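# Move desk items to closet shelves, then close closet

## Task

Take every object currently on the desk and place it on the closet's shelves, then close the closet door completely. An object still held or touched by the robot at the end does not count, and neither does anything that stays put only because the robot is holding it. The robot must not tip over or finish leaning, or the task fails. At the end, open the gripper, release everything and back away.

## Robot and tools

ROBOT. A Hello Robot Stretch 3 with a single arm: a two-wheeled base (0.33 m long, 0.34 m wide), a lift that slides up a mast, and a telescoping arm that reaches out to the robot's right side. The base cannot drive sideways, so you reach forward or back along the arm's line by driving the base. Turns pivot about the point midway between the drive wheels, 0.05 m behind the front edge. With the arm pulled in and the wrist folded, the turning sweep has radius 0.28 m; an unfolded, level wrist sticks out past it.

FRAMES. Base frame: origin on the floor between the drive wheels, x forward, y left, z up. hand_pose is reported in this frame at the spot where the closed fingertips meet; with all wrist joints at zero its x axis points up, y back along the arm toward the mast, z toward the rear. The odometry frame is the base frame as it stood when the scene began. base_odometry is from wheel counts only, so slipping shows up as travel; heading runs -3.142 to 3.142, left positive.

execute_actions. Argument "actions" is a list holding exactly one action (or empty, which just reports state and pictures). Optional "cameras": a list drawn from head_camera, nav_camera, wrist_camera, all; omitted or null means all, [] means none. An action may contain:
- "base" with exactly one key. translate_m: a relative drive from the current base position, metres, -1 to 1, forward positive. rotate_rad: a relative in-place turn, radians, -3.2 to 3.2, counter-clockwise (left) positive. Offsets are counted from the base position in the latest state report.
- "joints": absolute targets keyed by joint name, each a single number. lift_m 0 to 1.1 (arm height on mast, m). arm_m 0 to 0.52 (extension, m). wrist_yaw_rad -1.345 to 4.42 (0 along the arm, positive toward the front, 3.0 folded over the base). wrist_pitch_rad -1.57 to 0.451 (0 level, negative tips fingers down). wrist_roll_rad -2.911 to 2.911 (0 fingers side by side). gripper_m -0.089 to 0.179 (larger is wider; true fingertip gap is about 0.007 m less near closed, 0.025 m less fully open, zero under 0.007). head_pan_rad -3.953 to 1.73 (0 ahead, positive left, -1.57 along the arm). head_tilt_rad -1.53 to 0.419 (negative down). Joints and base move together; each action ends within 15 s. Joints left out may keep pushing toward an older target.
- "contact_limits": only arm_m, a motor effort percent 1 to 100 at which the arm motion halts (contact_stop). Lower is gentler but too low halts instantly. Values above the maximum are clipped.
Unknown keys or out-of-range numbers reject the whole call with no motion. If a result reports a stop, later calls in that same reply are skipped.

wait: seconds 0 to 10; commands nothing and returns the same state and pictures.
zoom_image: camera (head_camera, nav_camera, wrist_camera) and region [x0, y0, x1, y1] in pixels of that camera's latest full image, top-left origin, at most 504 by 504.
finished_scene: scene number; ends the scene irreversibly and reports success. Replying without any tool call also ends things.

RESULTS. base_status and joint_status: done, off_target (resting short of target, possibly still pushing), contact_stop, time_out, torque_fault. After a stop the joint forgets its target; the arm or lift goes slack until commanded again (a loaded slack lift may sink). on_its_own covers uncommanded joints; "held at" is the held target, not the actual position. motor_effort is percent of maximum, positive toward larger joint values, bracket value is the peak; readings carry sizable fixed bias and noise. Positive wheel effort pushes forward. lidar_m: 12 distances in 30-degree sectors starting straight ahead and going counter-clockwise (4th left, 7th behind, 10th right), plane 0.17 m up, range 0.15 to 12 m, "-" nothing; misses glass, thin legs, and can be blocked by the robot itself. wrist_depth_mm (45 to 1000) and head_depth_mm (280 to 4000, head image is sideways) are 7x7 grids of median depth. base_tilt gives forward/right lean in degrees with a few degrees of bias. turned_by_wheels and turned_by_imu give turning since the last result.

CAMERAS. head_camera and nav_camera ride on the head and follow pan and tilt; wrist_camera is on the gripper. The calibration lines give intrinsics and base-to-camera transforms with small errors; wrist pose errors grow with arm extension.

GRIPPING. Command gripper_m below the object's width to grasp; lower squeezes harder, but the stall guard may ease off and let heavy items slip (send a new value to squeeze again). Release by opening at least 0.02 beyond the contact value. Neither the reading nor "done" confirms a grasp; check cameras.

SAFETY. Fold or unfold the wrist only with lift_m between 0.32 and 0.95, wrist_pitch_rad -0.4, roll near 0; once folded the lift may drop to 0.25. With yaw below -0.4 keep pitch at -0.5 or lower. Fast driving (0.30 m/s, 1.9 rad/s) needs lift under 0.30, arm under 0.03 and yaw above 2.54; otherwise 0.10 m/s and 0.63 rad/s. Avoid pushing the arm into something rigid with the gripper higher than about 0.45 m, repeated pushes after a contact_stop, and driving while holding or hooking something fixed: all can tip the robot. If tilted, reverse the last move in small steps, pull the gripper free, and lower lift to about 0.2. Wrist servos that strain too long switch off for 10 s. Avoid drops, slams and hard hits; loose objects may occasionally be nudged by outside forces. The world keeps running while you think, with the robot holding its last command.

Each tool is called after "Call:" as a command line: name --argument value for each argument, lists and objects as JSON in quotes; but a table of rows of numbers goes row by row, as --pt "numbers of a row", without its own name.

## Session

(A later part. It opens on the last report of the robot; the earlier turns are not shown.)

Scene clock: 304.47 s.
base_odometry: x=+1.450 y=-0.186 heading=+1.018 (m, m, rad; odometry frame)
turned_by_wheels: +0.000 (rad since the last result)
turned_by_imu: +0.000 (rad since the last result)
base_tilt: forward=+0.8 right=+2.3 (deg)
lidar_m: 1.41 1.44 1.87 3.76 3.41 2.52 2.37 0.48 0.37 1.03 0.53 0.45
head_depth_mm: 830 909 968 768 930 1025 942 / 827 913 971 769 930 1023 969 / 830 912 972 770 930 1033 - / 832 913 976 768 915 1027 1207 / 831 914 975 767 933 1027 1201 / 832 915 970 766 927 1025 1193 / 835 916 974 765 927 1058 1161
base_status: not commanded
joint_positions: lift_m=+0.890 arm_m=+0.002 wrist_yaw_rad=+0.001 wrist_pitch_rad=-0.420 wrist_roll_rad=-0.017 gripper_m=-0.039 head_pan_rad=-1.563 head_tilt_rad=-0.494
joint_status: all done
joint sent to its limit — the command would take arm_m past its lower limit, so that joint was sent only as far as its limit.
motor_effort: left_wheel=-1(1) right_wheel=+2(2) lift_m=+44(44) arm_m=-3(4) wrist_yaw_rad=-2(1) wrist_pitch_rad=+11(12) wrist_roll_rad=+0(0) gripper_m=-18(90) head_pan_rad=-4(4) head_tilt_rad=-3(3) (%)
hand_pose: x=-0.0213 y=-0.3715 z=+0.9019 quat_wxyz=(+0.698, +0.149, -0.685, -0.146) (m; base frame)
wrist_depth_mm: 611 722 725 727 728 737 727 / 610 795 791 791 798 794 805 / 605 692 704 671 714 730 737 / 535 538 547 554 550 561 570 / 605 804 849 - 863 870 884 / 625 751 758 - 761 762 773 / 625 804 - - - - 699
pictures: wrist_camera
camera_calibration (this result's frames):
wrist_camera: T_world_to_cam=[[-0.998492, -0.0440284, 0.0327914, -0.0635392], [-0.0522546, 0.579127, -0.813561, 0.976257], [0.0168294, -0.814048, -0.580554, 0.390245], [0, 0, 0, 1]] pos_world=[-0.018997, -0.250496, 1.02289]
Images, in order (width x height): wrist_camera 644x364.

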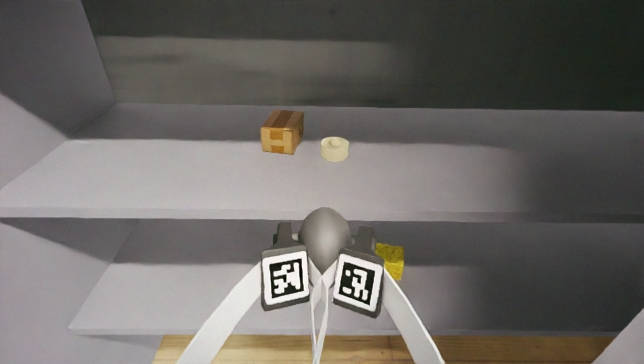

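Call:
execute_actions --actions '[{"base":{"translate_m":-0.22},"joints":{"wrist_yaw_rad":0.7,"lift_m":0.99}}]' --cameras '[]'

Call:
execute_actions --actions '[{"joints":{"wrist_yaw_rad":0.0}}]' --cameras '["wrist_camera","nav_camera"]'

Scene clock: 308.03 s.
base_odometry: x=+1.334 y=-0.373 heading=+1.018 (m, m, rad; odometry frame)
turned_by_wheels: +0.000 (rad since the last result)
turned_by_imu: +0.000 (rad since the last result)
base_tilt: forward=+0.8 right=+2.4 (deg)
lidar_m: 1.63 1.66 2.17 3.33 3.27 2.28 2.15 0.50 0.35 0.33 1.01 0.65
head_depth_mm: - - 288 311 342 - - / - - 288 312 348 - - / - - 288 312 349 - - / - - 289 313 344 - - / 849 934 982 765 970 - - / 845 933 975 764 926 1026 1232 / 848 934 982 768 933 1056 1222
base_status: done
joint_positions: lift_m=+0.990 arm_m=+0.002 wrist_yaw_rad=+0.698 wrist_pitch_rad=-0.420 wrist_roll_rad=-0.017 gripper_m=-0.039 head_pan_rad=-1.563 head_tilt_rad=-0.494
joint_status: all done
motor_effort: left_wheel=-1(7) right_wheel=+3(1) lift_m=+43(46) arm_m=-3(3) wrist_yaw_rad=+2(3) wrist_pitch_rad=+11(12) wrist_roll_rad=+0(0) gripper_m=-17(19) head_pan_rad=-4(4) head_tilt_rad=-3(3) (%)
hand_pose: x=+0.1225 y=-0.3192 z=+1.0020 quat_wxyz=(+0.706, +0.374, -0.593, +0.101) (m; base frame)
wrist_depth_mm: 411 567 653 582 599 615 574 / 433 602 761 981 858 390 359 / 465 556 804 945 885 778 648 / - 577 839 770 708 741 85 / - 611 955 - 622 613 89 / - 690 992 - 884 504 94 / - 818 - - 776 125 111
pictures: none
No camera images: the call's "cameras" was empty. Leave "cameras" out to get every camera's image.

Scene clock: 310.60 s.
base_odometry: x=+1.334 y=-0.373 heading=+1.018 (m, m, rad; odometry frame)
turned_by_wheels: +0.000 (rad since the last result)
turned_by_imu: +0.001 (rad since the last result)
base_tilt: forward=+0.8 right=+2.2 (deg)
lidar_m: 1.63 1.66 2.18 3.35 3.25 2.28 2.15 0.50 0.34 0.34 1.01 0.65
head_depth_mm: 841 900 293 315 341 - - / 838 929 980 716 968 - - / 843 929 976 768 1016 - - / 843 927 976 770 932 1038 1230 / 846 931 979 767 929 1062 1236 / 846 930 977 768 929 1054 1227 / 848 935 979 762 931 1058 1223
base_status: not commanded
joint_positions: lift_m=+0.990 arm_m=+0.002 wrist_yaw_rad=+0.002 wrist_pitch_rad=-0.421 wrist_roll_rad=-0.017 gripper_m=-0.039 head_pan_rad=-1.563 head_tilt_rad=-0.494
joint_status: all done
motor_effort: left_wheel=+0(12) right_wheel=+1(22) lift_m=+41(44) arm_m=+0(3) wrist_yaw_rad=-1(75) wrist_pitch_rad=+13(22) wrist_roll_rad=+0(1) gripper_m=-18(27) head_pan_rad=-4(4) head_tilt_rad=-3(2) (%)
hand_pose: x=-0.0210 y=-0.3710 z=+1.0017 quat_wxyz=(+0.698, +0.150, -0.685, -0.146) (m; base frame)
wrist_depth_mm: 517 529 553 569 594 98 73 / 796 813 812 404 414 98 78 / 839 861 874 874 879 97 86 / 715 685 679 725 733 99 95 / 578 580 588 - 578 109 107 / 837 856 889 - 164 128 127 / 769 766 770 787 213 157 141
pictures: nav_camera (sideways: a quarter turn counterclockwise sets it upright), wrist_camera
camera_calibration (this result's frames):
nav_camera: T_world_to_cam=[[-0.0205753, -0.449805, 0.89289, -1.11432], [-0.998457, 0.0553175, 0.00485895, 0.0578551], [-0.051578, -0.891412, -0.450249, 0.549756], [0, 0, 0, 1]] pos_world=[0.0631936, -0.014369, 1.24221]
wrist_camera: T_world_to_cam=[[-0.998444, -0.0451555, 0.0327318, -0.0669065], [-0.0528855, 0.58025, -0.81272, 1.05674], [0.0177061, -0.813186, -0.581735, 0.450071], [0, 0, 0, 1]] pos_world=[-0.0188854, -0.2502, 1.12284]
Images, in order (width x height): nav_camera 672x504, wrist_camera 644x364.

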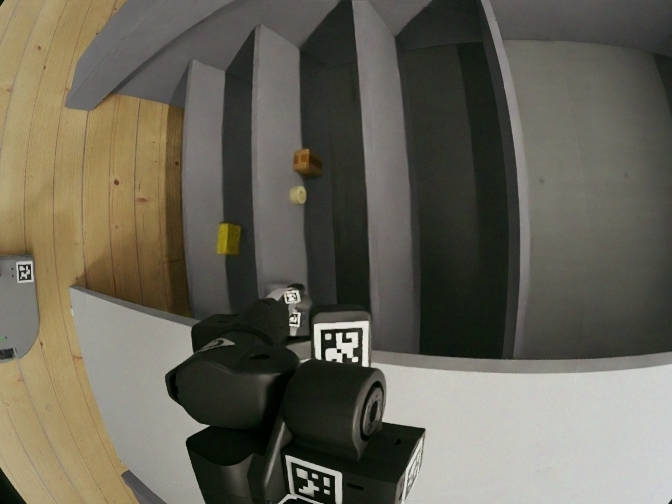

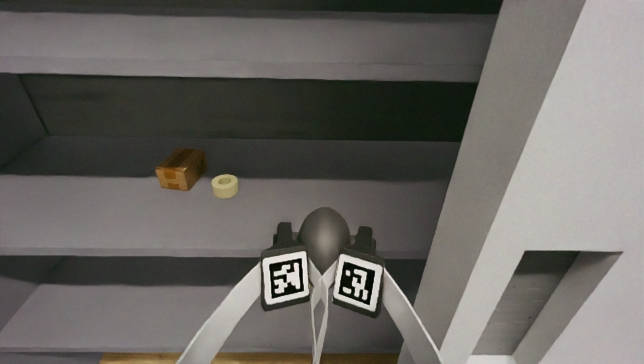

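Call:
execute_actions --actions '[{"joints":{"wrist_pitch_rad":-1.0}}]' --cameras '[]'

Call:
execute_actions --actions '[{"base":{"translate_m":-0.09}}]' --cameras '["wrist_camera"]'

Call:
execute_actions --actions '[{"joints":{"wrist_pitch_rad":-0.45}}]' --cameras '["wrist_camera"]'

Scene clock: 311.87 s.
base_odometry: x=+1.334 y=-0.373 heading=+1.018 (m, m, rad; odometry frame)
turned_by_wheels: +0.000 (rad since the last result)
turned_by_imu: +0.000 (rad since the last result)
base_tilt: forward=+0.8 right=+2.4 (deg)
lidar_m: 1.63 1.67 2.17 3.34 3.27 2.28 2.15 0.50 0.35 0.34 1.01 0.65
head_depth_mm: 840 901 294 316 343 - - / 840 928 978 719 892 - - / 841 930 976 765 930 - - / 845 927 979 767 932 1038 1242 / 845 929 978 766 933 1060 1229 / 846 934 983 767 926 1059 1222 / 844 932 984 766 928 1060 1226
base_status: not commanded
joint_positions: lift_m=+0.990 arm_m=+0.002 wrist_yaw_rad=+0.002 wrist_pitch_rad=-1.004 wrist_roll_rad=-0.017 gripper_m=-0.039 head_pan_rad=-1.563 head_tilt_rad=-0.494
joint_status: all done
motor_effort: left_wheel=+0(0) right_wheel=+1(2) lift_m=+42(40) arm_m=+0(0) wrist_yaw_rad=-2(1) wrist_pitch_rad=+2(11) wrist_roll_rad=+0(1) gripper_m=-19(18) head_pan_rad=-4(4) head_tilt_rad=-3(3) (%)
hand_pose: x=-0.0213 y=-0.2642 z=+0.8993 quat_wxyz=(+0.626, +0.344, -0.614, -0.337) (m; base frame)
wrist_depth_mm: 781 866 860 862 497 131 129 / 816 834 835 821 800 149 150 / 791 - - - 214 191 190 / 855 - - - 288 264 267 / 772 - - - 433 439 435 / - - - - - - - / 991 982 982 987 978 980 964
pictures: none
No camera images: the call's "cameras" was empty. Leave "cameras" out to get every camera's image.

Scene clock: 314.00 s.
base_odometry: x=+1.287 y=-0.450 heading=+1.018 (m, m, rad; odometry frame)
turned_by_wheels: +0.000 (rad since the last result)
turned_by_imu: +0.000 (rad since the last result)
base_tilt: forward=+0.8 right=+2.4 (deg)
lidar_m: 1.72 1.75 2.29 3.32 3.13 2.18 2.06 0.51 0.36 0.33 1.08 0.73
head_depth_mm: - - 291 319 351 - - / - - 291 319 357 - - / - - 292 320 357 - - / 850 938 970 674 859 1011 1086 / 853 939 986 767 930 1040 1230 / 851 933 988 1121 926 1062 1234 / 852 937 991 1115 928 1062 1225
base_status: done
joint_positions: lift_m=+0.990 arm_m=+0.002 wrist_yaw_rad=+0.002 wrist_pitch_rad=-1.004 wrist_roll_rad=-0.017 gripper_m=-0.039 head_pan_rad=-1.563 head_tilt_rad=-0.494
joint_status: not commanded
motor_effort: left_wheel=+0(4) right_wheel=+2(0) lift_m=+41(41) arm_m=-1(1) wrist_yaw_rad=-2(2) wrist_pitch_rad=+3(3) wrist_roll_rad=+0(0) gripper_m=-18(18) head_pan_rad=-4(4) head_tilt_rad=-3(2) (%)
hand_pose: x=-0.0213 y=-0.2642 z=+0.8993 quat_wxyz=(+0.626, +0.344, -0.614, -0.337) (m; base frame)
wrist_depth_mm: 877 863 487 146 130 130 130 / 843 826 807 159 159 159 159 / 890 - - 203 203 205 204 / 964 - - 284 282 285 284 / 889 - - - 465 466 464 / 975 - - - - - - / 985 988 976 991 987 980 970
pictures: wrist_camera
camera_calibration (this result's frames):
wrist_camera: T_world_to_cam=[[-0.998443, -0.0556522, 0.00386404, -0.0358724], [-0.0533282, 0.931823, -0.358974, 0.596362], [0.0163771, -0.358621, -0.93334, 0.913664], [0, 0, 0, 1]] pos_world=[-0.0189768, -0.230041, 1.06698]
Images, in order (width x height): wrist_camera 644x364.

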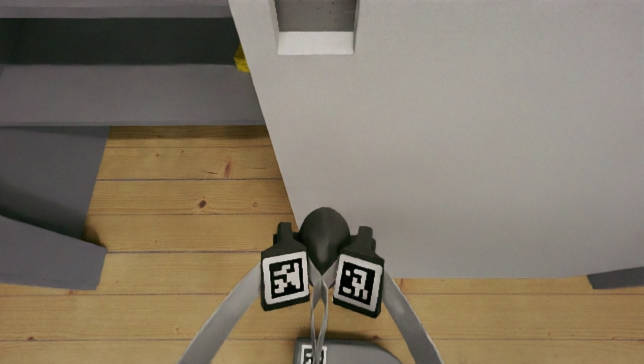

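Scene clock: 314.90 s.
base_odometry: x=+1.287 y=-0.450 heading=+1.018 (m, m, rad; odometry frame)
turned_by_wheels: +0.000 (rad since the last result)
turned_by_imu: +0.000 (rad since the last result)
base_tilt: forward=+0.9 right=+2.2 (deg)
lidar_m: 1.72 1.75 2.30 3.32 3.16 2.17 2.06 0.51 0.36 0.34 1.08 0.73
head_depth_mm: - - 292 321 352 - - / - - 293 321 358 - - / - - 293 322 357 - - / 850 937 977 674 856 1026 1201 / 851 935 987 769 934 1043 1224 / 851 938 986 767 931 1063 1227 / 854 938 987 1115 928 1061 1224
base_status: not commanded
joint_positions: lift_m=+0.990 arm_m=+0.002 wrist_yaw_rad=+0.002 wrist_pitch_rad=-0.719 wrist_roll_rad=-0.017 gripper_m=-0.039 head_pan_rad=-1.563 head_tilt_rad=-0.494
joint_status: wrist_pitch_rad off_target (ended at -0.719, target -0.450)
on_its_own: wrist_pitch_rad is at rest, and its effort (+100) is outside its rest range (-20 to +32)
motor_effort: left_wheel=-1(2) right_wheel=+2(2) lift_m=+41(41) arm_m=-1(0) wrist_yaw_rad=-3(1) wrist_pitch_rad=+100(100) wrist_roll_rad=+0(0) gripper_m=-18(17) head_pan_rad=-4(4) head_tilt_rad=-4(4) (%)
hand_pose: x=-0.0212 y=-0.3240 z=+0.9416 quat_wxyz=(+0.668, +0.252, -0.656, -0.246) (m; base frame)
wrist_depth_mm: 749 743 98 108 95 96 96 / 630 625 116 124 109 109 109 / 571 571 559 145 128 128 128 / 877 866 836 167 154 154 154 / 900 - - 180 193 193 193 / 972 - - - 260 259 259 / 940 - - 419 398 395 392
pictures: wrist_camera
camera_calibration (this result's frames):
wrist_camera: T_world_to_cam=[[-0.998434, -0.0527012, 0.0187823, -0.0522719], [-0.0532704, 0.792866, -0.607064, 0.855881], [0.0171011, -0.607114, -0.794431, 0.720404], [0, 0, 0, 1]] pos_world=[-0.0189167, -0.243986, 1.09287]
Images, in order (width x height): wrist_camera 644x364.

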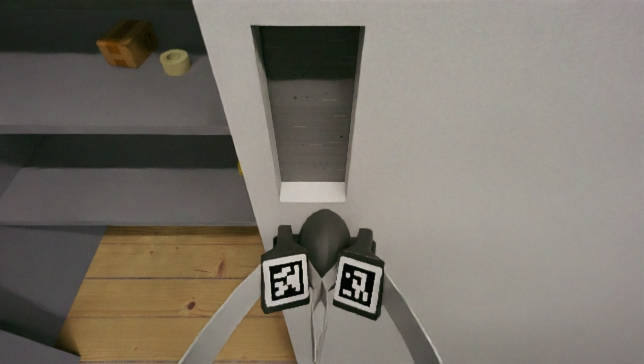

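Tip is just below the slot; raise the lift, then drive forward.

Call:
execute_actions --actions '[{"joints":{"wrist_pitch_rad":-0.64,"lift_m":1.04}}]' --cameras '[]'

Call:
execute_actions --actions '[{"base":{"translate_m":0.75}}]' --cameras '["wrist_camera","nav_camera"]'

Scene clock: 316.33 s.
base_odometry: x=+1.287 y=-0.450 heading=+1.018 (m, m, rad; odometry frame)
turned_by_wheels: +0.000 (rad since the last result)
turned_by_imu: +0.000 (rad since the last result)
base_tilt: forward=+0.8 right=+2.4 (deg)
lidar_m: 1.72 1.75 2.29 3.32 3.13 2.18 2.06 0.51 0.36 0.34 1.08 0.73
head_depth_mm: - - 292 311 - - - / - - 292 311 - - - / - - 293 316 - - - / 848 932 974 715 892 1026 966 / 849 936 984 764 931 1040 1230 / 850 938 989 1117 928 1057 1230 / 850 941 986 1114 929 1056 1228
base_status: not commanded
joint_positions: lift_m=+1.040 arm_m=+0.002 wrist_yaw_rad=+0.004 wrist_pitch_rad=-0.696 wrist_roll_rad=-0.017 gripper_m=-0.039 head_pan_rad=-1.563 head_tilt_rad=-0.494
joint_status: wrist_pitch_rad off_target (ended at -0.696, target -0.640); the others done
motor_effort: left_wheel=+0(1) right_wheel=+0(3) lift_m=+45(57) arm_m=+0(0) wrist_yaw_rad=-3(3) wrist_pitch_rad=+32(100) wrist_roll_rad=+0(0) gripper_m=-17(17) head_pan_rad=-4(4) head_tilt_rad=-2(2) (%)
hand_pose: x=-0.0209 y=-0.3282 z=+0.9955 quat_wxyz=(+0.671, +0.245, -0.658, -0.238) (m; base frame)
wrist_depth_mm: 827 833 92 92 92 92 92 / 749 720 107 104 104 104 104 / 642 646 129 121 121 121 121 / 922 938 892 158 144 144 144 / 873 872 877 - 178 178 178 / 980 - - - 234 232 232 / 974 - - 336 338 337 335
pictures: none
No camera images: the call's "cameras" was empty. Leave "cameras" out to get every camera's image.

Scene clock: 325.10 s.
base_odometry: x=+1.681 y=+0.188 heading=+1.017 (m, m, rad; odometry frame)
turned_by_wheels: -0.001 (rad since the last result)
turned_by_imu: -1.230 (rad since the last result)
base_tilt: forward=+0.7 right=+2.4 (deg)
lidar_m: 0.64 0.26 0.23 1.29 1.49 2.62 3.65 2.87 2.49 0.33 0.88 0.77
head_depth_mm: 483 762 1203 2476 - - - / - - 296 316 - - - / 1153 1263 874 1416 - - - / 1201 1302 1338 1396 1475 1593 1296 / 1227 1369 1068 1241 1011 1131 1265 / 1189 1278 1066 767 931 998 914 / 1016 1077 1052 633 931 718 845
base_status: done
joint_positions: lift_m=+1.040 arm_m=+0.002 wrist_yaw_rad=-0.115 wrist_pitch_rad=-0.713 wrist_roll_rad=-0.015 gripper_m=-0.039 head_pan_rad=-1.563 head_tilt_rad=-0.494
joint_status: not commanded
on_its_own: wrist_yaw_rad is held at -0.049, not at your +0.000, by its stall guard, which is still easing; right_wheel is at rest, and its effort (+21) is outside its rest range (-18 to +18); wrist_pitch_rad is at rest, and its effort (+42) is outside its rest range (-20 to +32)
motor_effort: left_wheel=-8(13) right_wheel=+21(26) lift_m=+39(45) arm_m=+0(0) wrist_yaw_rad=+56(80) wrist_pitch_rad=+42(53) wrist_roll_rad=-1(2) gripper_m=-26(30) head_pan_rad=-4(4) head_tilt_rad=-3(3) (%)
hand_pose: x=-0.0419 y=-0.3239 z=+0.9927 quat_wxyz=(+0.653, +0.211, -0.671, -0.283) (m; base frame)
wrist_depth_mm: 753 873 95 93 - - - / 707 731 111 108 - - - / 622 629 636 127 - - - / 546 562 917 154 - - - / 491 800 872 170 - - - / 438 736 - - - - - / 414 693 - 520 - - -
pictures: nav_camera (sideways: a quarter turn counterclockwise sets it upright), wrist_camera
camera_calibration (this result's frames):
nav_camera: T_world_to_cam=[[-0.0205946, -0.449934, 0.892824, -1.11424], [-0.998454, 0.0553617, 0.0048681, 0.0578432], [-0.0516186, -0.891344, -0.450379, 0.549925], [0, 0, 0, 1]] pos_world=[0.0631929, -0.0143629, 1.24221]
wrist_camera: T_world_to_cam=[[-0.997679, 0.0658951, 0.0171591, -0.0339078], [0.0416515, 0.789929, -0.611782, 0.893468], [-0.0538679, -0.609647, -0.790841, 0.754033], [0, 0, 0, 1]] pos_world=[-0.0304252, -0.243848, 1.14351]
Images, in order (width x height): nav_camera 672x504, wrist_camera 644x364.

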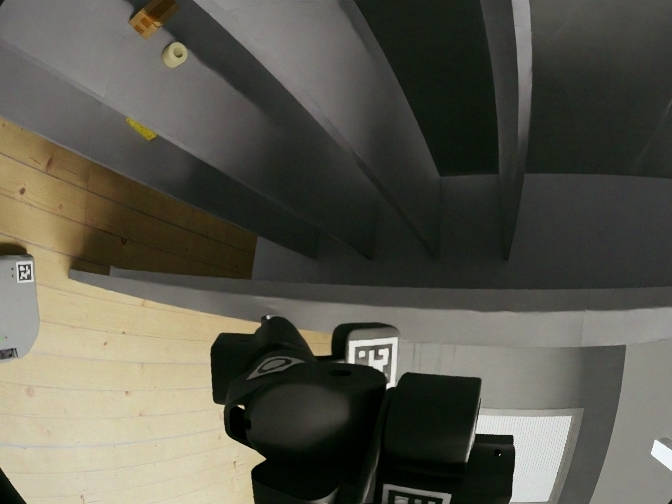

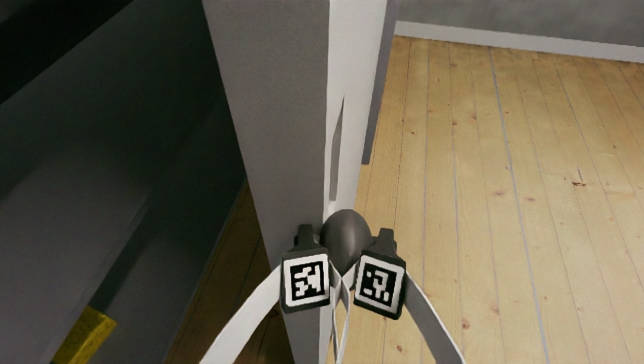

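Call:
execute_actions --actions '[{"base":{"translate_m":-0.4},"joints":{"wrist_yaw_rad":0.3,"wrist_pitch_rad":-0.4,"lift_m":0.89,"head_pan_rad":-0.4,"head_tilt_rad":-0.3}}]' --cameras '["nav_camera"]'

Scene clock: 330.57 s.
base_odometry: x=+1.471 y=-0.152 heading=+1.017 (m, m, rad; odometry frame)
turned_by_wheels: +0.000 (rad since the last result)
turned_by_imu: -0.121 (rad since the last result)
base_tilt: forward=+0.7 right=+2.3 (deg)
lidar_m: 0.98 0.52 1.36 1.35 1.47 2.28 3.26 3.02 2.44 1.28 0.58 0.55
head_depth_mm: 1078 1147 1215 971 1071 558 593 / 1056 1122 1184 1070 1269 1193 1109 / 1041 1092 1162 1062 1261 1017 1095 / 1016 1069 1129 1056 1189 1018 1069 / 1000 1050 1110 1045 1182 965 1031 / 977 1026 1085 1044 1180 962 1028 / 954 1009 1065 1040 1169 917 1026
base_status: done
joint_positions: lift_m=+0.890 arm_m=+0.002 wrist_yaw_rad=+0.298 wrist_pitch_rad=-0.421 wrist_roll_rad=-0.015 gripper_m=-0.039 head_pan_rad=-0.407 head_tilt_rad=-0.309
joint_status: all done
motor_effort: left_wheel=+2(16) right_wheel=-1(25) lift_m=+26(36) arm_m=+0(0) wrist_yaw_rad=+2(82) wrist_pitch_rad=+12(100) wrist_roll_rad=-1(1) gripper_m=-17(28) head_pan_rad=+5(59) head_tilt_rad=+5(24) (%)
hand_pose: x=+0.0443 y=-0.3613 z=+0.9024 quat_wxyz=(+0.711, +0.249, -0.656, -0.042) (m; base frame)
wrist_depth_mm: 339 415 553 797 - - - / 352 435 577 879 - - - / 367 461 625 984 - - - / 383 485 673 - - - - / 401 508 719 - - - - / 434 541 724 - - - - / - 571 936 - - - -
pictures: nav_camera (sideways: a quarter turn counterclockwise sets it upright)
camera_calibration (this result's frames):
nav_camera: T_world_to_cam=[[0.245369, -0.131935, 0.96041, -1.20407], [-0.452733, -0.89162, -0.00681929, 0.0697302], [0.857221, -0.433136, -0.278507, 0.320712], [0, 0, 0, 1]] pos_world=[0.0520906, 0.0422253, 1.2462]
Images, in order (width x height): nav_camera 672x504.

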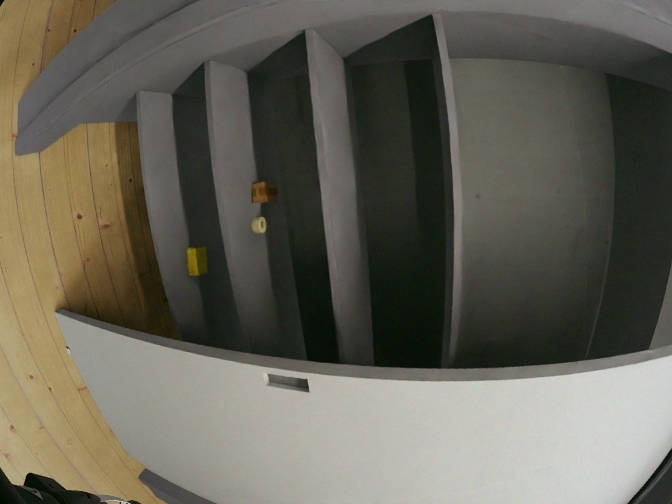

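Call:
execute_actions --actions '[{"base":{"rotate_rad":-0.22},"joints":{"wrist_yaw_rad":1.57,"wrist_pitch_rad":0,"arm_m":0.25}}]' --cameras '["wrist_camera"]'

Scene clock: 333.80 s.
base_odometry: x=+1.471 y=-0.152 heading=+0.797 (m, m, rad; odometry frame)
turned_by_wheels: -0.220 (rad since the last result)
turned_by_imu: -0.219 (rad since the last result)
base_tilt: forward=+0.9 right=+2.3 (deg)
lidar_m: 1.18 0.52 0.59 1.35 1.38 1.78 3.61 3.27 2.58 2.43 0.70 0.55
head_depth_mm: 458 486 518 557 601 651 716 / 440 462 490 524 569 607 665 / 1133 1192 1261 960 1131 608 649 / 1088 1154 1221 1051 1254 1190 1145 / 1044 1102 1160 1052 1253 1017 1063 / 1001 1052 1115 1043 1178 964 1027 / 960 1008 1063 1035 1153 920 1030
base_status: done
joint_positions: lift_m=+0.890 arm_m=+0.250 wrist_yaw_rad=+1.568 wrist_pitch_rad=-0.024 wrist_roll_rad=-0.015 gripper_m=-0.039 head_pan_rad=-0.407 head_tilt_rad=-0.309
joint_status: all done
motor_effort: left_wheel=+3(7) right_wheel=-1(5) lift_m=+26(26) arm_m=+2(0) wrist_yaw_rad=+2(4) wrist_pitch_rad=+14(14) wrist_roll_rad=-1(1) gripper_m=-19(19) head_pan_rad=+5(5) head_tilt_rad=+4(5) (%)
hand_pose: x=+0.2342 y=-0.3954 z=+0.9988 quat_wxyz=(+0.511, +0.502, -0.491, +0.497) (m; base frame)
wrist_depth_mm: 936 - 387 385 389 387 392 / - - 397 397 398 404 407 / 925 - 420 409 413 413 423 / - - 434 426 425 430 433 / 919 937 828 - 443 450 444 / 973 - - - 456 464 464 / 932 986 470 465 474 475 483
pictures: wrist_camera
camera_calibration (this result's frames):
wrist_camera: T_world_to_cam=[[0.0243399, -0.998727, 0.0441896, -0.441174], [-0.220619, -0.0484791, -0.974154, 1.03401], [0.975056, 0.0139618, -0.221518, 0.167083], [0, 0, 0, 1]] pos_world=[0.0759468, -0.392817, 1.0638]
Images, in order (width x height): wrist_camera 644x364.

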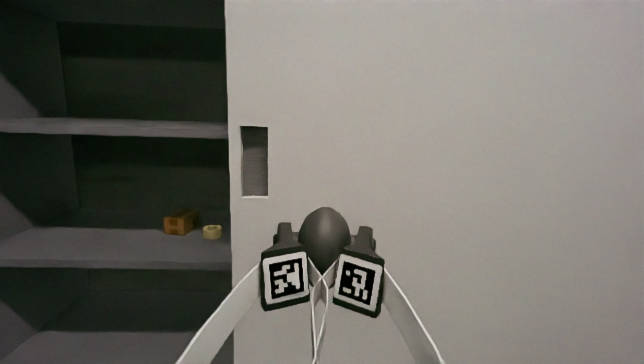

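Call:
execute_actions --actions '[{"base":{"rotate_rad":1.57},"joints":{"arm_m":0.0}}]' --cameras '[]'

Call:
execute_actions --actions '[{"base":{"translate_m":0.35}}]' --cameras '[]'

Call:
execute_actions --actions '[{"base":{"rotate_rad":-1.57},"joints":{"arm_m":0.5}}]' --cameras '["wrist_camera"]'

Scene clock: 337.40 s.
base_odometry: x=+1.471 y=-0.152 heading=+2.367 (m, m, rad; odometry frame)
turned_by_wheels: +1.570 (rad since the last result)
turned_by_imu: +1.562 (rad since the last result)
base_tilt: forward=+0.9 right=+2.3 (deg)
lidar_m: 1.35 1.38 1.79 3.58 3.30 2.57 2.43 0.71 0.55 1.18 0.52 0.59
head_depth_mm: 1429 1510 1576 593 612 629 649 / 1379 1469 1560 1658 1790 1884 1455 / 1316 1385 1468 1569 1685 1779 1506 / 1250 1328 1399 1487 1592 1694 1497 / 1202 1268 1331 1413 1503 1600 1499 / 1153 1211 1272 1346 1426 1512 1487 / 1100 1154 1218 1282 1364 1436 1466
base_status: done
joint_positions: lift_m=+0.890 arm_m=+0.002 wrist_yaw_rad=+1.569 wrist_pitch_rad=-0.024 wrist_roll_rad=-0.015 gripper_m=-0.039 head_pan_rad=-0.407 head_tilt_rad=-0.309
joint_status: all done
joint sent to its limit — the command would take arm_m past its lower limit, so that joint was sent only as far as its limit.
motor_effort: left_wheel=-1(4) right_wheel=+3(7) lift_m=+26(25) arm_m=-2(1) wrist_yaw_rad=+0(2) wrist_pitch_rad=+13(14) wrist_roll_rad=-1(1) gripper_m=-18(17) head_pan_rad=+5(5) head_tilt_rad=+4(4) (%)
hand_pose: x=+0.2342 y=-0.1478 z=+0.9988 quat_wxyz=(+0.510, +0.502, -0.490, +0.497) (m; base frame)
wrist_depth_mm: - - - - - - 346 / - - - - - - 343 / - - - - - - 342 / - - - - - - 340 / - - - - - - 337 / - - - - - - 338 / - - - - - 491 320
pictures: none
No camera images: the call's "cameras" was empty. Leave "cameras" out to get every camera's image.

Scene clock: 342.20 s.
base_odometry: x=+1.221 y=+0.093 heading=+2.367 (m, m, rad; odometry frame)
turned_by_wheels: +0.000 (rad since the last result)
turned_by_imu: -0.001 (rad since the last result)
base_tilt: forward=+0.9 right=+2.3 (deg)
lidar_m: 1.00 1.02 1.32 3.06 3.70 2.95 2.78 0.78 1.23 0.40 0.42 1.06
head_depth_mm: 1055 1126 1206 1289 1388 1513 1500 / 1007 1063 1136 1213 1307 1403 1452 / 961 1014 1077 1149 1223 1315 1399 / 916 965 1024 1087 1158 1238 1331 / 878 926 975 1033 1099 1165 1255 / 839 883 927 984 1041 1112 1180 / 809 846 891 939 987 1046 1123
base_status: done
joint_positions: lift_m=+0.890 arm_m=+0.002 wrist_yaw_rad=+1.569 wrist_pitch_rad=-0.024 wrist_roll_rad=-0.015 gripper_m=-0.039 head_pan_rad=-0.407 head_tilt_rad=-0.309
joint_status: not commanded
motor_effort: left_wheel=-2(3) right_wheel=+3(6) lift_m=+25(25) arm_m=-2(2) wrist_yaw_rad=+1(2) wrist_pitch_rad=+14(14) wrist_roll_rad=-1(1) gripper_m=-18(17) head_pan_rad=+4(5) head_tilt_rad=+5(5) (%)
hand_pose: x=+0.2342 y=-0.1478 z=+0.9988 quat_wxyz=(+0.510, +0.502, -0.490, +0.497) (m; base frame)
wrist_depth_mm: 858 869 869 876 882 899 903 / 893 895 899 900 914 920 922 / 915 924 918 941 929 940 957 / 949 952 964 965 976 993 987 / 975 976 - - - - - / - - - - - - - / - - - - - - -
pictures: none
No camera images: the call's "cameras" was empty. Leave "cameras" out to get every camera's image.

Scene clock: 347.03 s.
base_odometry: x=+1.221 y=+0.093 heading=+0.797 (m, m, rad; odometry frame)
turned_by_wheels: -1.570 (rad since the last result)
turned_by_imu: -1.562 (rad since the last result)
base_tilt: forward=+0.8 right=+2.4 (deg)
lidar_m: 0.40 0.42 1.07 1.00 1.02 1.33 3.07 3.39 2.95 2.77 0.78 1.23
head_depth_mm: 1232 1311 1400 1352 1273 1344 1459 / 1162 1244 1316 1185 1265 1292 1415 / 1113 1176 1254 1180 1266 1192 1147 / 1066 1121 1196 1055 1263 1015 1103 / 1017 1071 1134 1047 1187 968 1034 / 979 1027 1084 1039 1178 918 995 / 934 333 335 353 371 391 416
base_status: done
joint_positions: lift_m=+0.890 arm_m=+0.500 wrist_yaw_rad=+1.569 wrist_pitch_rad=-0.024 wrist_roll_rad=-0.015 gripper_m=-0.039 head_pan_rad=-0.407 head_tilt_rad=-0.309
joint_status: all done
motor_effort: left_wheel=+3(8) right_wheel=-1(4) lift_m=+26(26) arm_m=+2(4) wrist_yaw_rad=+1(1) wrist_pitch_rad=+14(14) wrist_roll_rad=-1(1) gripper_m=-18(17) head_pan_rad=+5(6) head_tilt_rad=+6(5) (%)
hand_pose: x=+0.2342 y=-0.6452 z=+0.9989 quat_wxyz=(+0.510, +0.502, -0.490, +0.497) (m; base frame)
wrist_depth_mm: 865 - - 383 381 383 387 / 877 - - 395 392 395 400 / 832 - - 420 405 410 409 / 863 - - 433 421 423 425 / 844 932 921 - 437 443 440 / 843 - - - 452 457 457 / 894 971 988 466 467 473 477
pictures: wrist_camera
camera_calibration (this result's frames):
wrist_camera: T_world_to_cam=[[0.0252795, -0.998703, 0.044198, -0.690834], [-0.220266, -0.0486902, -0.974224, 1.02184], [0.975112, 0.0148926, -0.221211, 0.170858], [0, 0, 0, 1]] pos_world=[0.075934, -0.642729, 1.06383]
Images, in order (width x height): wrist_camera 644x364.

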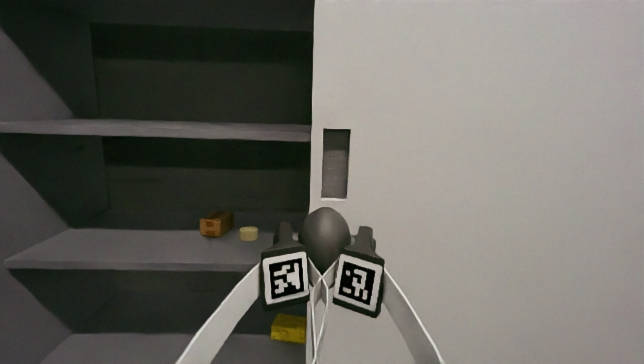

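Call:
execute_actions --actions '[{"base":{"translate_m":0.265},"joints":{"arm_m":0.518}}]' --cameras '["wrist_camera"]'

Call:
execute_actions --actions '[{"joints":{"arm_m":0.0},"contact_limits":{"arm_m":27}}]' --cameras '["wrist_camera","nav_camera"]'

Scene clock: 350.93 s.
base_odometry: x=+1.406 y=+0.282 heading=+0.795 (m, m, rad; odometry frame)
turned_by_wheels: -0.002 (rad since the last result)
turned_by_imu: -0.038 (rad since the last result)
base_tilt: forward=+0.8 right=+2.4 (deg)
lidar_m: 0.16 0.16 0.20 1.02 1.03 1.31 2.82 3.64 2.97 1.19 0.66 0.96
head_depth_mm: 978 1040 1110 1075 1081 893 1004 / 926 976 1037 1069 760 891 941 / 874 922 983 1008 706 882 733 / 830 876 927 962 656 850 708 / 791 837 878 916 616 888 684 / 757 795 837 874 615 849 681 / 728 764 808 841 - - -
base_status: done
joint_positions: lift_m=+0.890 arm_m=+0.518 wrist_yaw_rad=+1.592 wrist_pitch_rad=-0.025 wrist_roll_rad=-0.015 gripper_m=-0.039 head_pan_rad=-0.407 head_tilt_rad=-0.308
joint_status: all done
on_its_own: left_wheel is at rest, and its effort (-20) is outside its rest range (-18 to +18); right_wheel is at rest, and its effort (+32) is outside its rest range (-18 to +18); wrist_yaw_rad is at rest, and its effort (-19) is outside its rest range (-12 to +12)
motor_effort: left_wheel=-20(28) right_wheel=+32(40) lift_m=+26(26) arm_m=+2(3) wrist_yaw_rad=-19(19) wrist_pitch_rad=+15(15) wrist_roll_rad=-1(1) gripper_m=-20(20) head_pan_rad=+4(5) head_tilt_rad=+5(5) (%)
hand_pose: x=+0.2341 y=-0.6574 z=+0.9986 quat_wxyz=(+0.505, +0.508, -0.484, +0.503) (m; base frame)
wrist_depth_mm: 816 824 819 162 163 165 167 / 842 856 841 166 168 171 173 / 844 643 484 171 174 177 179 / 872 905 898 188 180 183 184 / 843 919 852 184 187 189 191 / 660 659 668 - 193 196 198 / 560 566 199 198 201 204 207
pictures: wrist_camera
camera_calibration (this result's frames):
wrist_camera: T_world_to_cam=[[0.0482502, -0.997859, 0.0441595, -0.707741], [-0.22038, -0.0537569, -0.973932, 1.0173], [0.97422, 0.0372605, -0.222502, 0.187259], [0, 0, 0, 1]] pos_world=[0.0759094, -0.658516, 1.0637]
Images, in order (width x height): wrist_camera 644x364.

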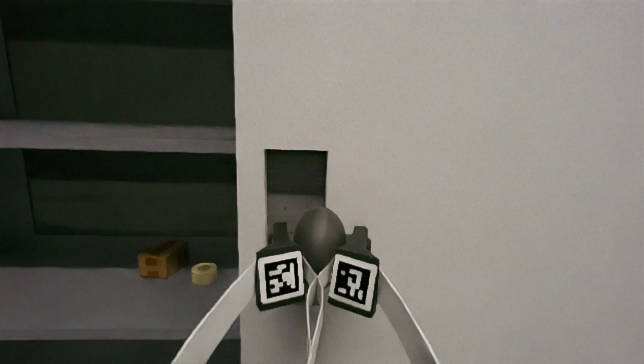

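Scene clock: 358.13 s.
base_odometry: x=+1.406 y=+0.282 heading=+0.797 (m, m, rad; odometry frame)
turned_by_wheels: +0.001 (rad since the last result)
turned_by_imu: -0.344 (rad since the last result)
base_tilt: forward=+0.9 right=+2.4 (deg)
lidar_m: 0.89 - 0.15 0.19 1.04 1.09 1.57 3.68 3.65 2.80 0.45 0.30
head_depth_mm: - - - - 296 317 362 / 1279 1345 1431 - - 289 304 / 1161 1230 1304 1087 1148 935 1008 / 1038 1094 1151 1083 766 897 973 / 940 988 1032 1046 707 888 735 / 859 901 936 964 621 853 685 / 789 825 861 885 618 786 685
base_status: not commanded
joint_positions: lift_m=+0.890 arm_m=+0.002 wrist_yaw_rad=+1.402 wrist_pitch_rad=-0.027 wrist_roll_rad=-0.015 gripper_m=-0.039 head_pan_rad=-0.405 head_tilt_rad=-0.303
joint_status: all done
joint sent to its limit — the command would take arm_m past its lower limit, so that joint was sent only as far as its limit.
on_its_own: wrist_yaw_rad is held at +1.402, not at your +1.570, by its stall guard, which is not easing now
motor_effort: left_wheel=+1(56) right_wheel=+4(36) lift_m=+28(28) arm_m=-2(8) wrist_yaw_rad=+0(97) wrist_pitch_rad=+16(19) wrist_roll_rad=-1(1) gripper_m=-18(30) head_pan_rad=+3(5) head_tilt_rad=+1(5) (%)
contact_limits: arm_m 27 (drawing in: default 17, maximum 27; extending or still: default 22, maximum 36)
hand_pose: x=+0.2305 y=-0.1902 z=+0.9979 quat_wxyz=(+0.551, +0.460, -0.530, +0.452) (m; base frame)
wrist_depth_mm: 649 729 819 163 193 240 321 / 658 740 827 169 201 254 344 / 537 591 632 174 210 269 371 / 689 777 888 195 220 283 402 / 721 804 867 - 233 302 442 / 652 659 661 - 251 324 485 / 506 514 568 202 256 345 541
pictures: nav_camera (sideways: a quarter turn counterclockwise sets it upright), wrist_camera
camera_calibration (this result's frames):
nav_camera: T_world_to_cam=[[0.240139, -0.129227, 0.962098, -1.20625], [-0.451327, -0.89233, -0.00720531, 0.0702243], [0.85944, -0.432491, -0.272607, 0.313019], [0, 0, 0, 1]] pos_world=[0.0523401, 0.0421608, 1.24637]
wrist_camera: T_world_to_cam=[[-0.140793, -0.989035, 0.0445864, -0.196593], [-0.228974, -0.0112847, -0.973367, 1.05042], [0.963197, -0.147253, -0.224874, 0.143065], [0, 0, 0, 1]] pos_world=[0.0750399, -0.161517, 1.06338]
Images, in order (width x height): nav_camera 672x504, wrist_camera 644x364.

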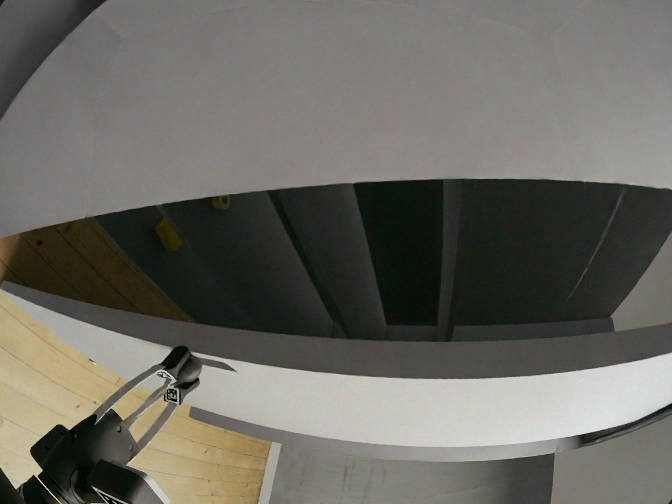

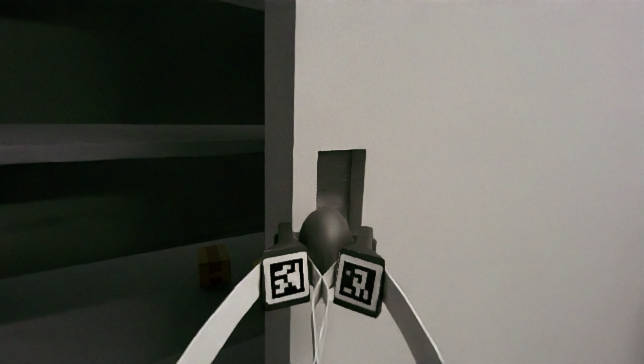

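Call:
execute_actions --actions '[{"base":{"rotate_rad":0.45}}]' --cameras '["wrist_camera","nav_camera"]'

Scene clock: 361.50 s.
base_odometry: x=+1.406 y=+0.282 heading=+1.246 (m, m, rad; odometry frame)
turned_by_wheels: +0.450 (rad since the last result)
turned_by_imu: +0.109 (rad since the last result)
base_tilt: forward=+0.8 right=+2.4 (deg)
lidar_m: 0.89 - 0.15 1.04 1.04 1.14 1.81 3.64 3.36 2.76 0.37 0.31
head_depth_mm: 1242 1307 - - - 289 310 / 1147 1221 1302 1096 1143 860 332 / 1037 1103 1177 1087 1079 891 1005 / 953 1008 1062 1080 711 895 944 / 879 924 971 987 664 864 710 / 819 858 894 922 621 819 684 / 763 796 830 868 619 819 684
base_status: done
joint_positions: lift_m=+0.890 arm_m=+0.002 wrist_yaw_rad=+1.315 wrist_pitch_rad=-0.028 wrist_roll_rad=-0.015 gripper_m=-0.039 head_pan_rad=-0.405 head_tilt_rad=-0.303
joint_status: not commanded
on_its_own: wrist_yaw_rad is held at +1.326, not at your +1.570, by its stall guard, which is not easing now
motor_effort: left_wheel=-1(22) right_wheel=+11(31) lift_m=+28(28) arm_m=-2(2) wrist_yaw_rad=+10(66) wrist_pitch_rad=+16(17) wrist_roll_rad=-1(1) gripper_m=-19(25) head_pan_rad=+4(4) head_tilt_rad=+2(2) (%)
hand_pose: x=+0.2258 y=-0.2120 z=+0.9978 quat_wxyz=(+0.570, +0.437, -0.549, +0.428) (m; base frame)
wrist_depth_mm: 652 723 808 163 189 233 304 / 665 736 835 168 198 247 325 / 525 585 634 175 206 260 349 / 699 776 890 193 215 275 378 / 714 792 884 - 229 293 409 / 651 661 660 - 250 311 450 / 506 516 553 203 244 332 501
pictures: nav_camera (sideways: a quarter turn counterclockwise sets it upright), wrist_camera
camera_calibration (this result's frames):
nav_camera: T_world_to_cam=[[0.240139, -0.129227, 0.962098, -1.20625], [-0.451327, -0.892329, -0.00720532, 0.0702243], [0.85944, -0.432491, -0.272607, 0.313019], [0, 0, 0, 1]] pos_world=[0.0523401, 0.0421608, 1.24637]
wrist_camera: T_world_to_cam=[[-0.226377, -0.973015, 0.0446661, -0.196135], [-0.229316, 0.00867182, -0.973313, 1.0533], [0.946661, -0.230578, -0.225091, 0.130664], [0, 0, 0, 1]] pos_world=[0.0734432, -0.169848, 1.06336]
Images, in order (width x height): nav_camera 672x504, wrist_camera 644x364.

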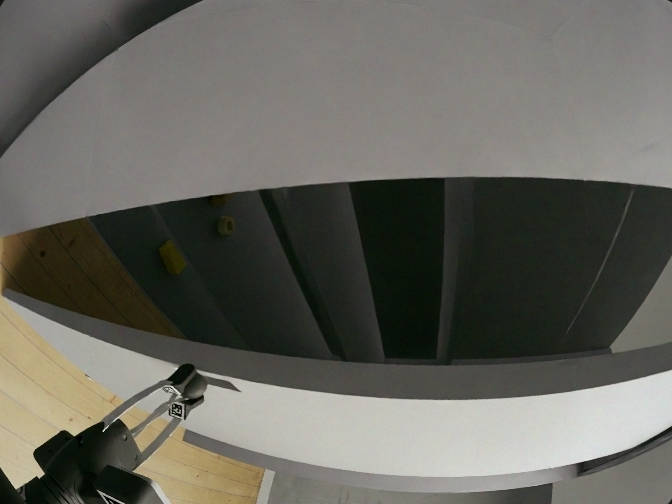

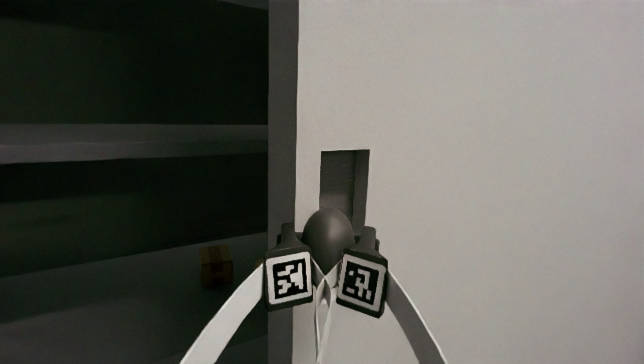

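Call:
execute_actions --actions '[{"base":{"translate_m":-0.3},"joints":{"wrist_yaw_rad":1.57}}]' --cameras '[]'

Call:
execute_actions --actions '[{"base":{"rotate_rad":1.84}}]' --cameras '[]'

Call:
execute_actions --actions '[{"base":{"translate_m":0.3}}]' --cameras '[]'

Call:
execute_actions --actions '[{"base":{"rotate_rad":-1.57},"joints":{"arm_m":0.3}}]' --cameras '["wrist_camera"]'

Scene clock: 366.27 s.
base_odometry: x=+1.310 y=-0.002 heading=+1.246 (m, m, rad; odometry frame)
turned_by_wheels: +0.000 (rad since the last result)
turned_by_imu: +0.000 (rad since the last result)
base_tilt: forward=+0.9 right=+2.3 (deg)
lidar_m: 0.41 0.42 1.14 0.94 0.93 1.03 1.64 3.42 3.48 2.86 1.04 0.55
head_depth_mm: 605 649 700 762 839 927 1041 / 544 581 623 668 726 791 873 / 494 525 558 596 638 689 751 / 453 479 506 537 581 612 660 / 1139 1192 1278 1076 1194 1200 1106 / 1090 1143 1198 1071 1260 1019 1066 / 1017 1062 1109 1061 1179 925 996
base_status: done
joint_positions: lift_m=+0.890 arm_m=+0.002 wrist_yaw_rad=+1.569 wrist_pitch_rad=-0.024 wrist_roll_rad=-0.015 gripper_m=-0.039 head_pan_rad=-0.405 head_tilt_rad=-0.303
joint_status: all done
motor_effort: left_wheel=+1(16) right_wheel=+0(13) lift_m=+27(28) arm_m=-1(3) wrist_yaw_rad=+1(70) wrist_pitch_rad=+14(16) wrist_roll_rad=-1(1) gripper_m=-17(25) head_pan_rad=+3(4) head_tilt_rad=+2(2) (%)
hand_pose: x=+0.2342 y=-0.1478 z=+0.9987 quat_wxyz=(+0.511, +0.502, -0.490, +0.497) (m; base frame)
wrist_depth_mm: 314 325 - 867 439 482 534 / 324 337 - - 454 501 556 / 333 346 - - 476 522 584 / 341 355 - - 493 545 613 / 353 367 967 - 515 569 645 / 360 381 - - 540 600 674 / 373 395 956 909 559 622 707
pictures: none
No camera images: the call's "cameras" was empty. Leave "cameras" out to get every camera's image.

Scene clock: 370.17 s.
base_odometry: x=+1.310 y=-0.002 heading=+3.086 (m, m, rad; odometry frame)
turned_by_wheels: +1.840 (rad since the last result)
turned_by_imu: +1.830 (rad since the last result)
base_tilt: forward=+0.8 right=+2.4 (deg)
lidar_m: 0.93 0.95 1.23 2.83 3.70 3.03 2.85 0.67 0.55 0.41 0.43 0.99
head_depth_mm: 986 1048 1120 1198 1289 1396 1459 / 938 989 1056 1125 1206 1308 1394 / 894 942 1003 1060 1133 1220 1313 / 852 901 950 1004 1075 1141 1232 / 816 858 907 957 1015 1079 1157 / 780 819 864 910 964 1020 1091 / 750 788 826 866 918 969 1033
base_status: done
joint_positions: lift_m=+0.890 arm_m=+0.002 wrist_yaw_rad=+1.569 wrist_pitch_rad=-0.024 wrist_roll_rad=-0.015 gripper_m=-0.039 head_pan_rad=-0.405 head_tilt_rad=-0.303
joint_status: not commanded
motor_effort: left_wheel=-1(6) right_wheel=+3(6) lift_m=+28(28) arm_m=-2(2) wrist_yaw_rad=+1(1) wrist_pitch_rad=+14(14) wrist_roll_rad=-1(1) gripper_m=-19(17) head_pan_rad=+3(4) head_tilt_rad=+1(2) (%)
hand_pose: x=+0.2342 y=-0.1478 z=+0.9988 quat_wxyz=(+0.511, +0.502, -0.490, +0.497) (m; base frame)
wrist_depth_mm: 790 795 812 818 835 821 839 / 813 828 832 838 844 850 853 / 847 838 862 859 881 883 899 / 875 866 888 910 894 911 925 / 902 915 922 - 921 934 958 / 950 937 959 - 974 972 986 / 962 979 983 991 - - -
pictures: none
No camera images: the call's "cameras" was empty. Leave "cameras" out to get every camera's image.

Scene clock: 374.47 s.
base_odometry: x=+1.011 y=+0.015 heading=+3.086 (m, m, rad; odometry frame)
turned_by_wheels: +0.000 (rad since the last result)
turned_by_imu: -0.001 (rad since the last result)
base_tilt: forward=+0.8 right=+2.4 (deg)
lidar_m: 0.63 0.64 0.83 1.91 3.73 3.37 3.15 0.76 0.46 0.66 0.98 0.67
head_depth_mm: 652 693 737 792 853 925 1014 / 619 655 697 744 798 860 938 / 589 623 660 701 751 806 868 / 564 593 628 664 708 755 811 / 538 566 598 633 670 712 764 / 517 542 570 602 638 675 719 / 496 520 544 575 605 642 683
base_status: done
joint_positions: lift_m=+0.890 arm_m=+0.002 wrist_yaw_rad=+1.569 wrist_pitch_rad=-0.024 wrist_roll_rad=-0.015 gripper_m=-0.039 head_pan_rad=-0.405 head_tilt_rad=-0.303
joint_status: not commanded
motor_effort: left_wheel=-1(2) right_wheel=+2(4) lift_m=+28(28) arm_m=-1(1) wrist_yaw_rad=+1(1) wrist_pitch_rad=+14(14) wrist_roll_rad=-1(1) gripper_m=-17(19) head_pan_rad=+4(3) head_tilt_rad=+2(1) (%)
hand_pose: x=+0.2342 y=-0.1478 z=+0.9988 quat_wxyz=(+0.511, +0.502, -0.490, +0.497) (m; base frame)
wrist_depth_mm: 518 522 527 531 538 538 544 / 535 539 540 542 552 554 565 / 553 553 557 564 572 569 583 / 572 575 578 583 590 597 601 / 585 590 600 - 607 621 622 / 605 614 615 - 633 640 642 / 625 635 641 652 660 668 667
pictures: none
No camera images: the call's "cameras" was empty. Leave "cameras" out to get every camera's image.

Scene clock: 377.90 s.
base_odometry: x=+1.011 y=+0.015 heading=+1.516 (m, m, rad; odometry frame)
turned_by_wheels: -1.570 (rad since the last result)
turned_by_imu: -1.562 (rad since the last result)
base_tilt: forward=+0.8 right=+2.3 (deg)
lidar_m: 0.66 0.98 0.67 0.63 0.64 0.83 1.92 3.57 3.35 3.15 0.76 0.46
head_depth_mm: 391 415 443 472 503 540 585 / 371 394 418 447 478 517 561 / 362 381 402 426 452 483 523 / 433 453 476 502 529 561 596 / 568 604 645 691 743 808 886 / 827 900 990 1087 1150 1236 1327 / 921 970 1024 1070 1132 1194 1268
base_status: done
joint_positions: lift_m=+0.890 arm_m=+0.300 wrist_yaw_rad=+1.569 wrist_pitch_rad=-0.024 wrist_roll_rad=-0.015 gripper_m=-0.039 head_pan_rad=-0.405 head_tilt_rad=-0.303
joint_status: all done
motor_effort: left_wheel=+3(8) right_wheel=-2(4) lift_m=+28(28) arm_m=+2(2) wrist_yaw_rad=+1(1) wrist_pitch_rad=+14(14) wrist_roll_rad=-1(1) gripper_m=-17(17) head_pan_rad=+4(3) head_tilt_rad=+2(1) (%)
hand_pose: x=+0.2342 y=-0.4453 z=+0.9988 quat_wxyz=(+0.511, +0.502, -0.490, +0.497) (m; base frame)
wrist_depth_mm: - 328 324 881 947 356 357 / - 336 335 - - 366 365 / - 347 347 865 - 377 380 / - 358 358 - - 394 391 / - 371 367 - 956 403 408 / - 385 383 - 784 421 421 / - 400 388 989 922 434 438
pictures: wrist_camera
camera_calibration (this result's frames):
wrist_camera: T_world_to_cam=[[0.0249315, -0.99868, 0.0448978, -0.49179], [-0.220385, -0.0492975, -0.974167, 1.03117], [0.975094, 0.0143927, -0.221323, 0.167754], [0, 0, 0, 1]] pos_world=[0.0759384, -0.442721, 1.06374]
Images, in order (width x height): wrist_camera 644x364.

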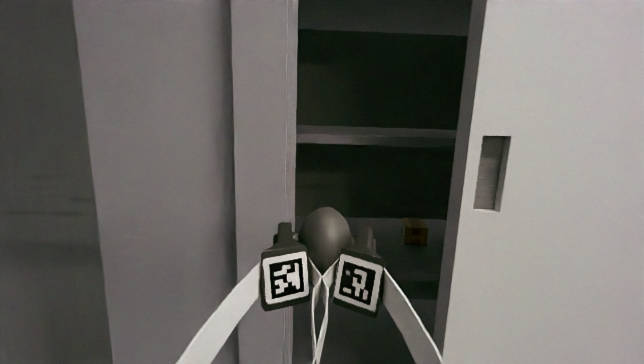

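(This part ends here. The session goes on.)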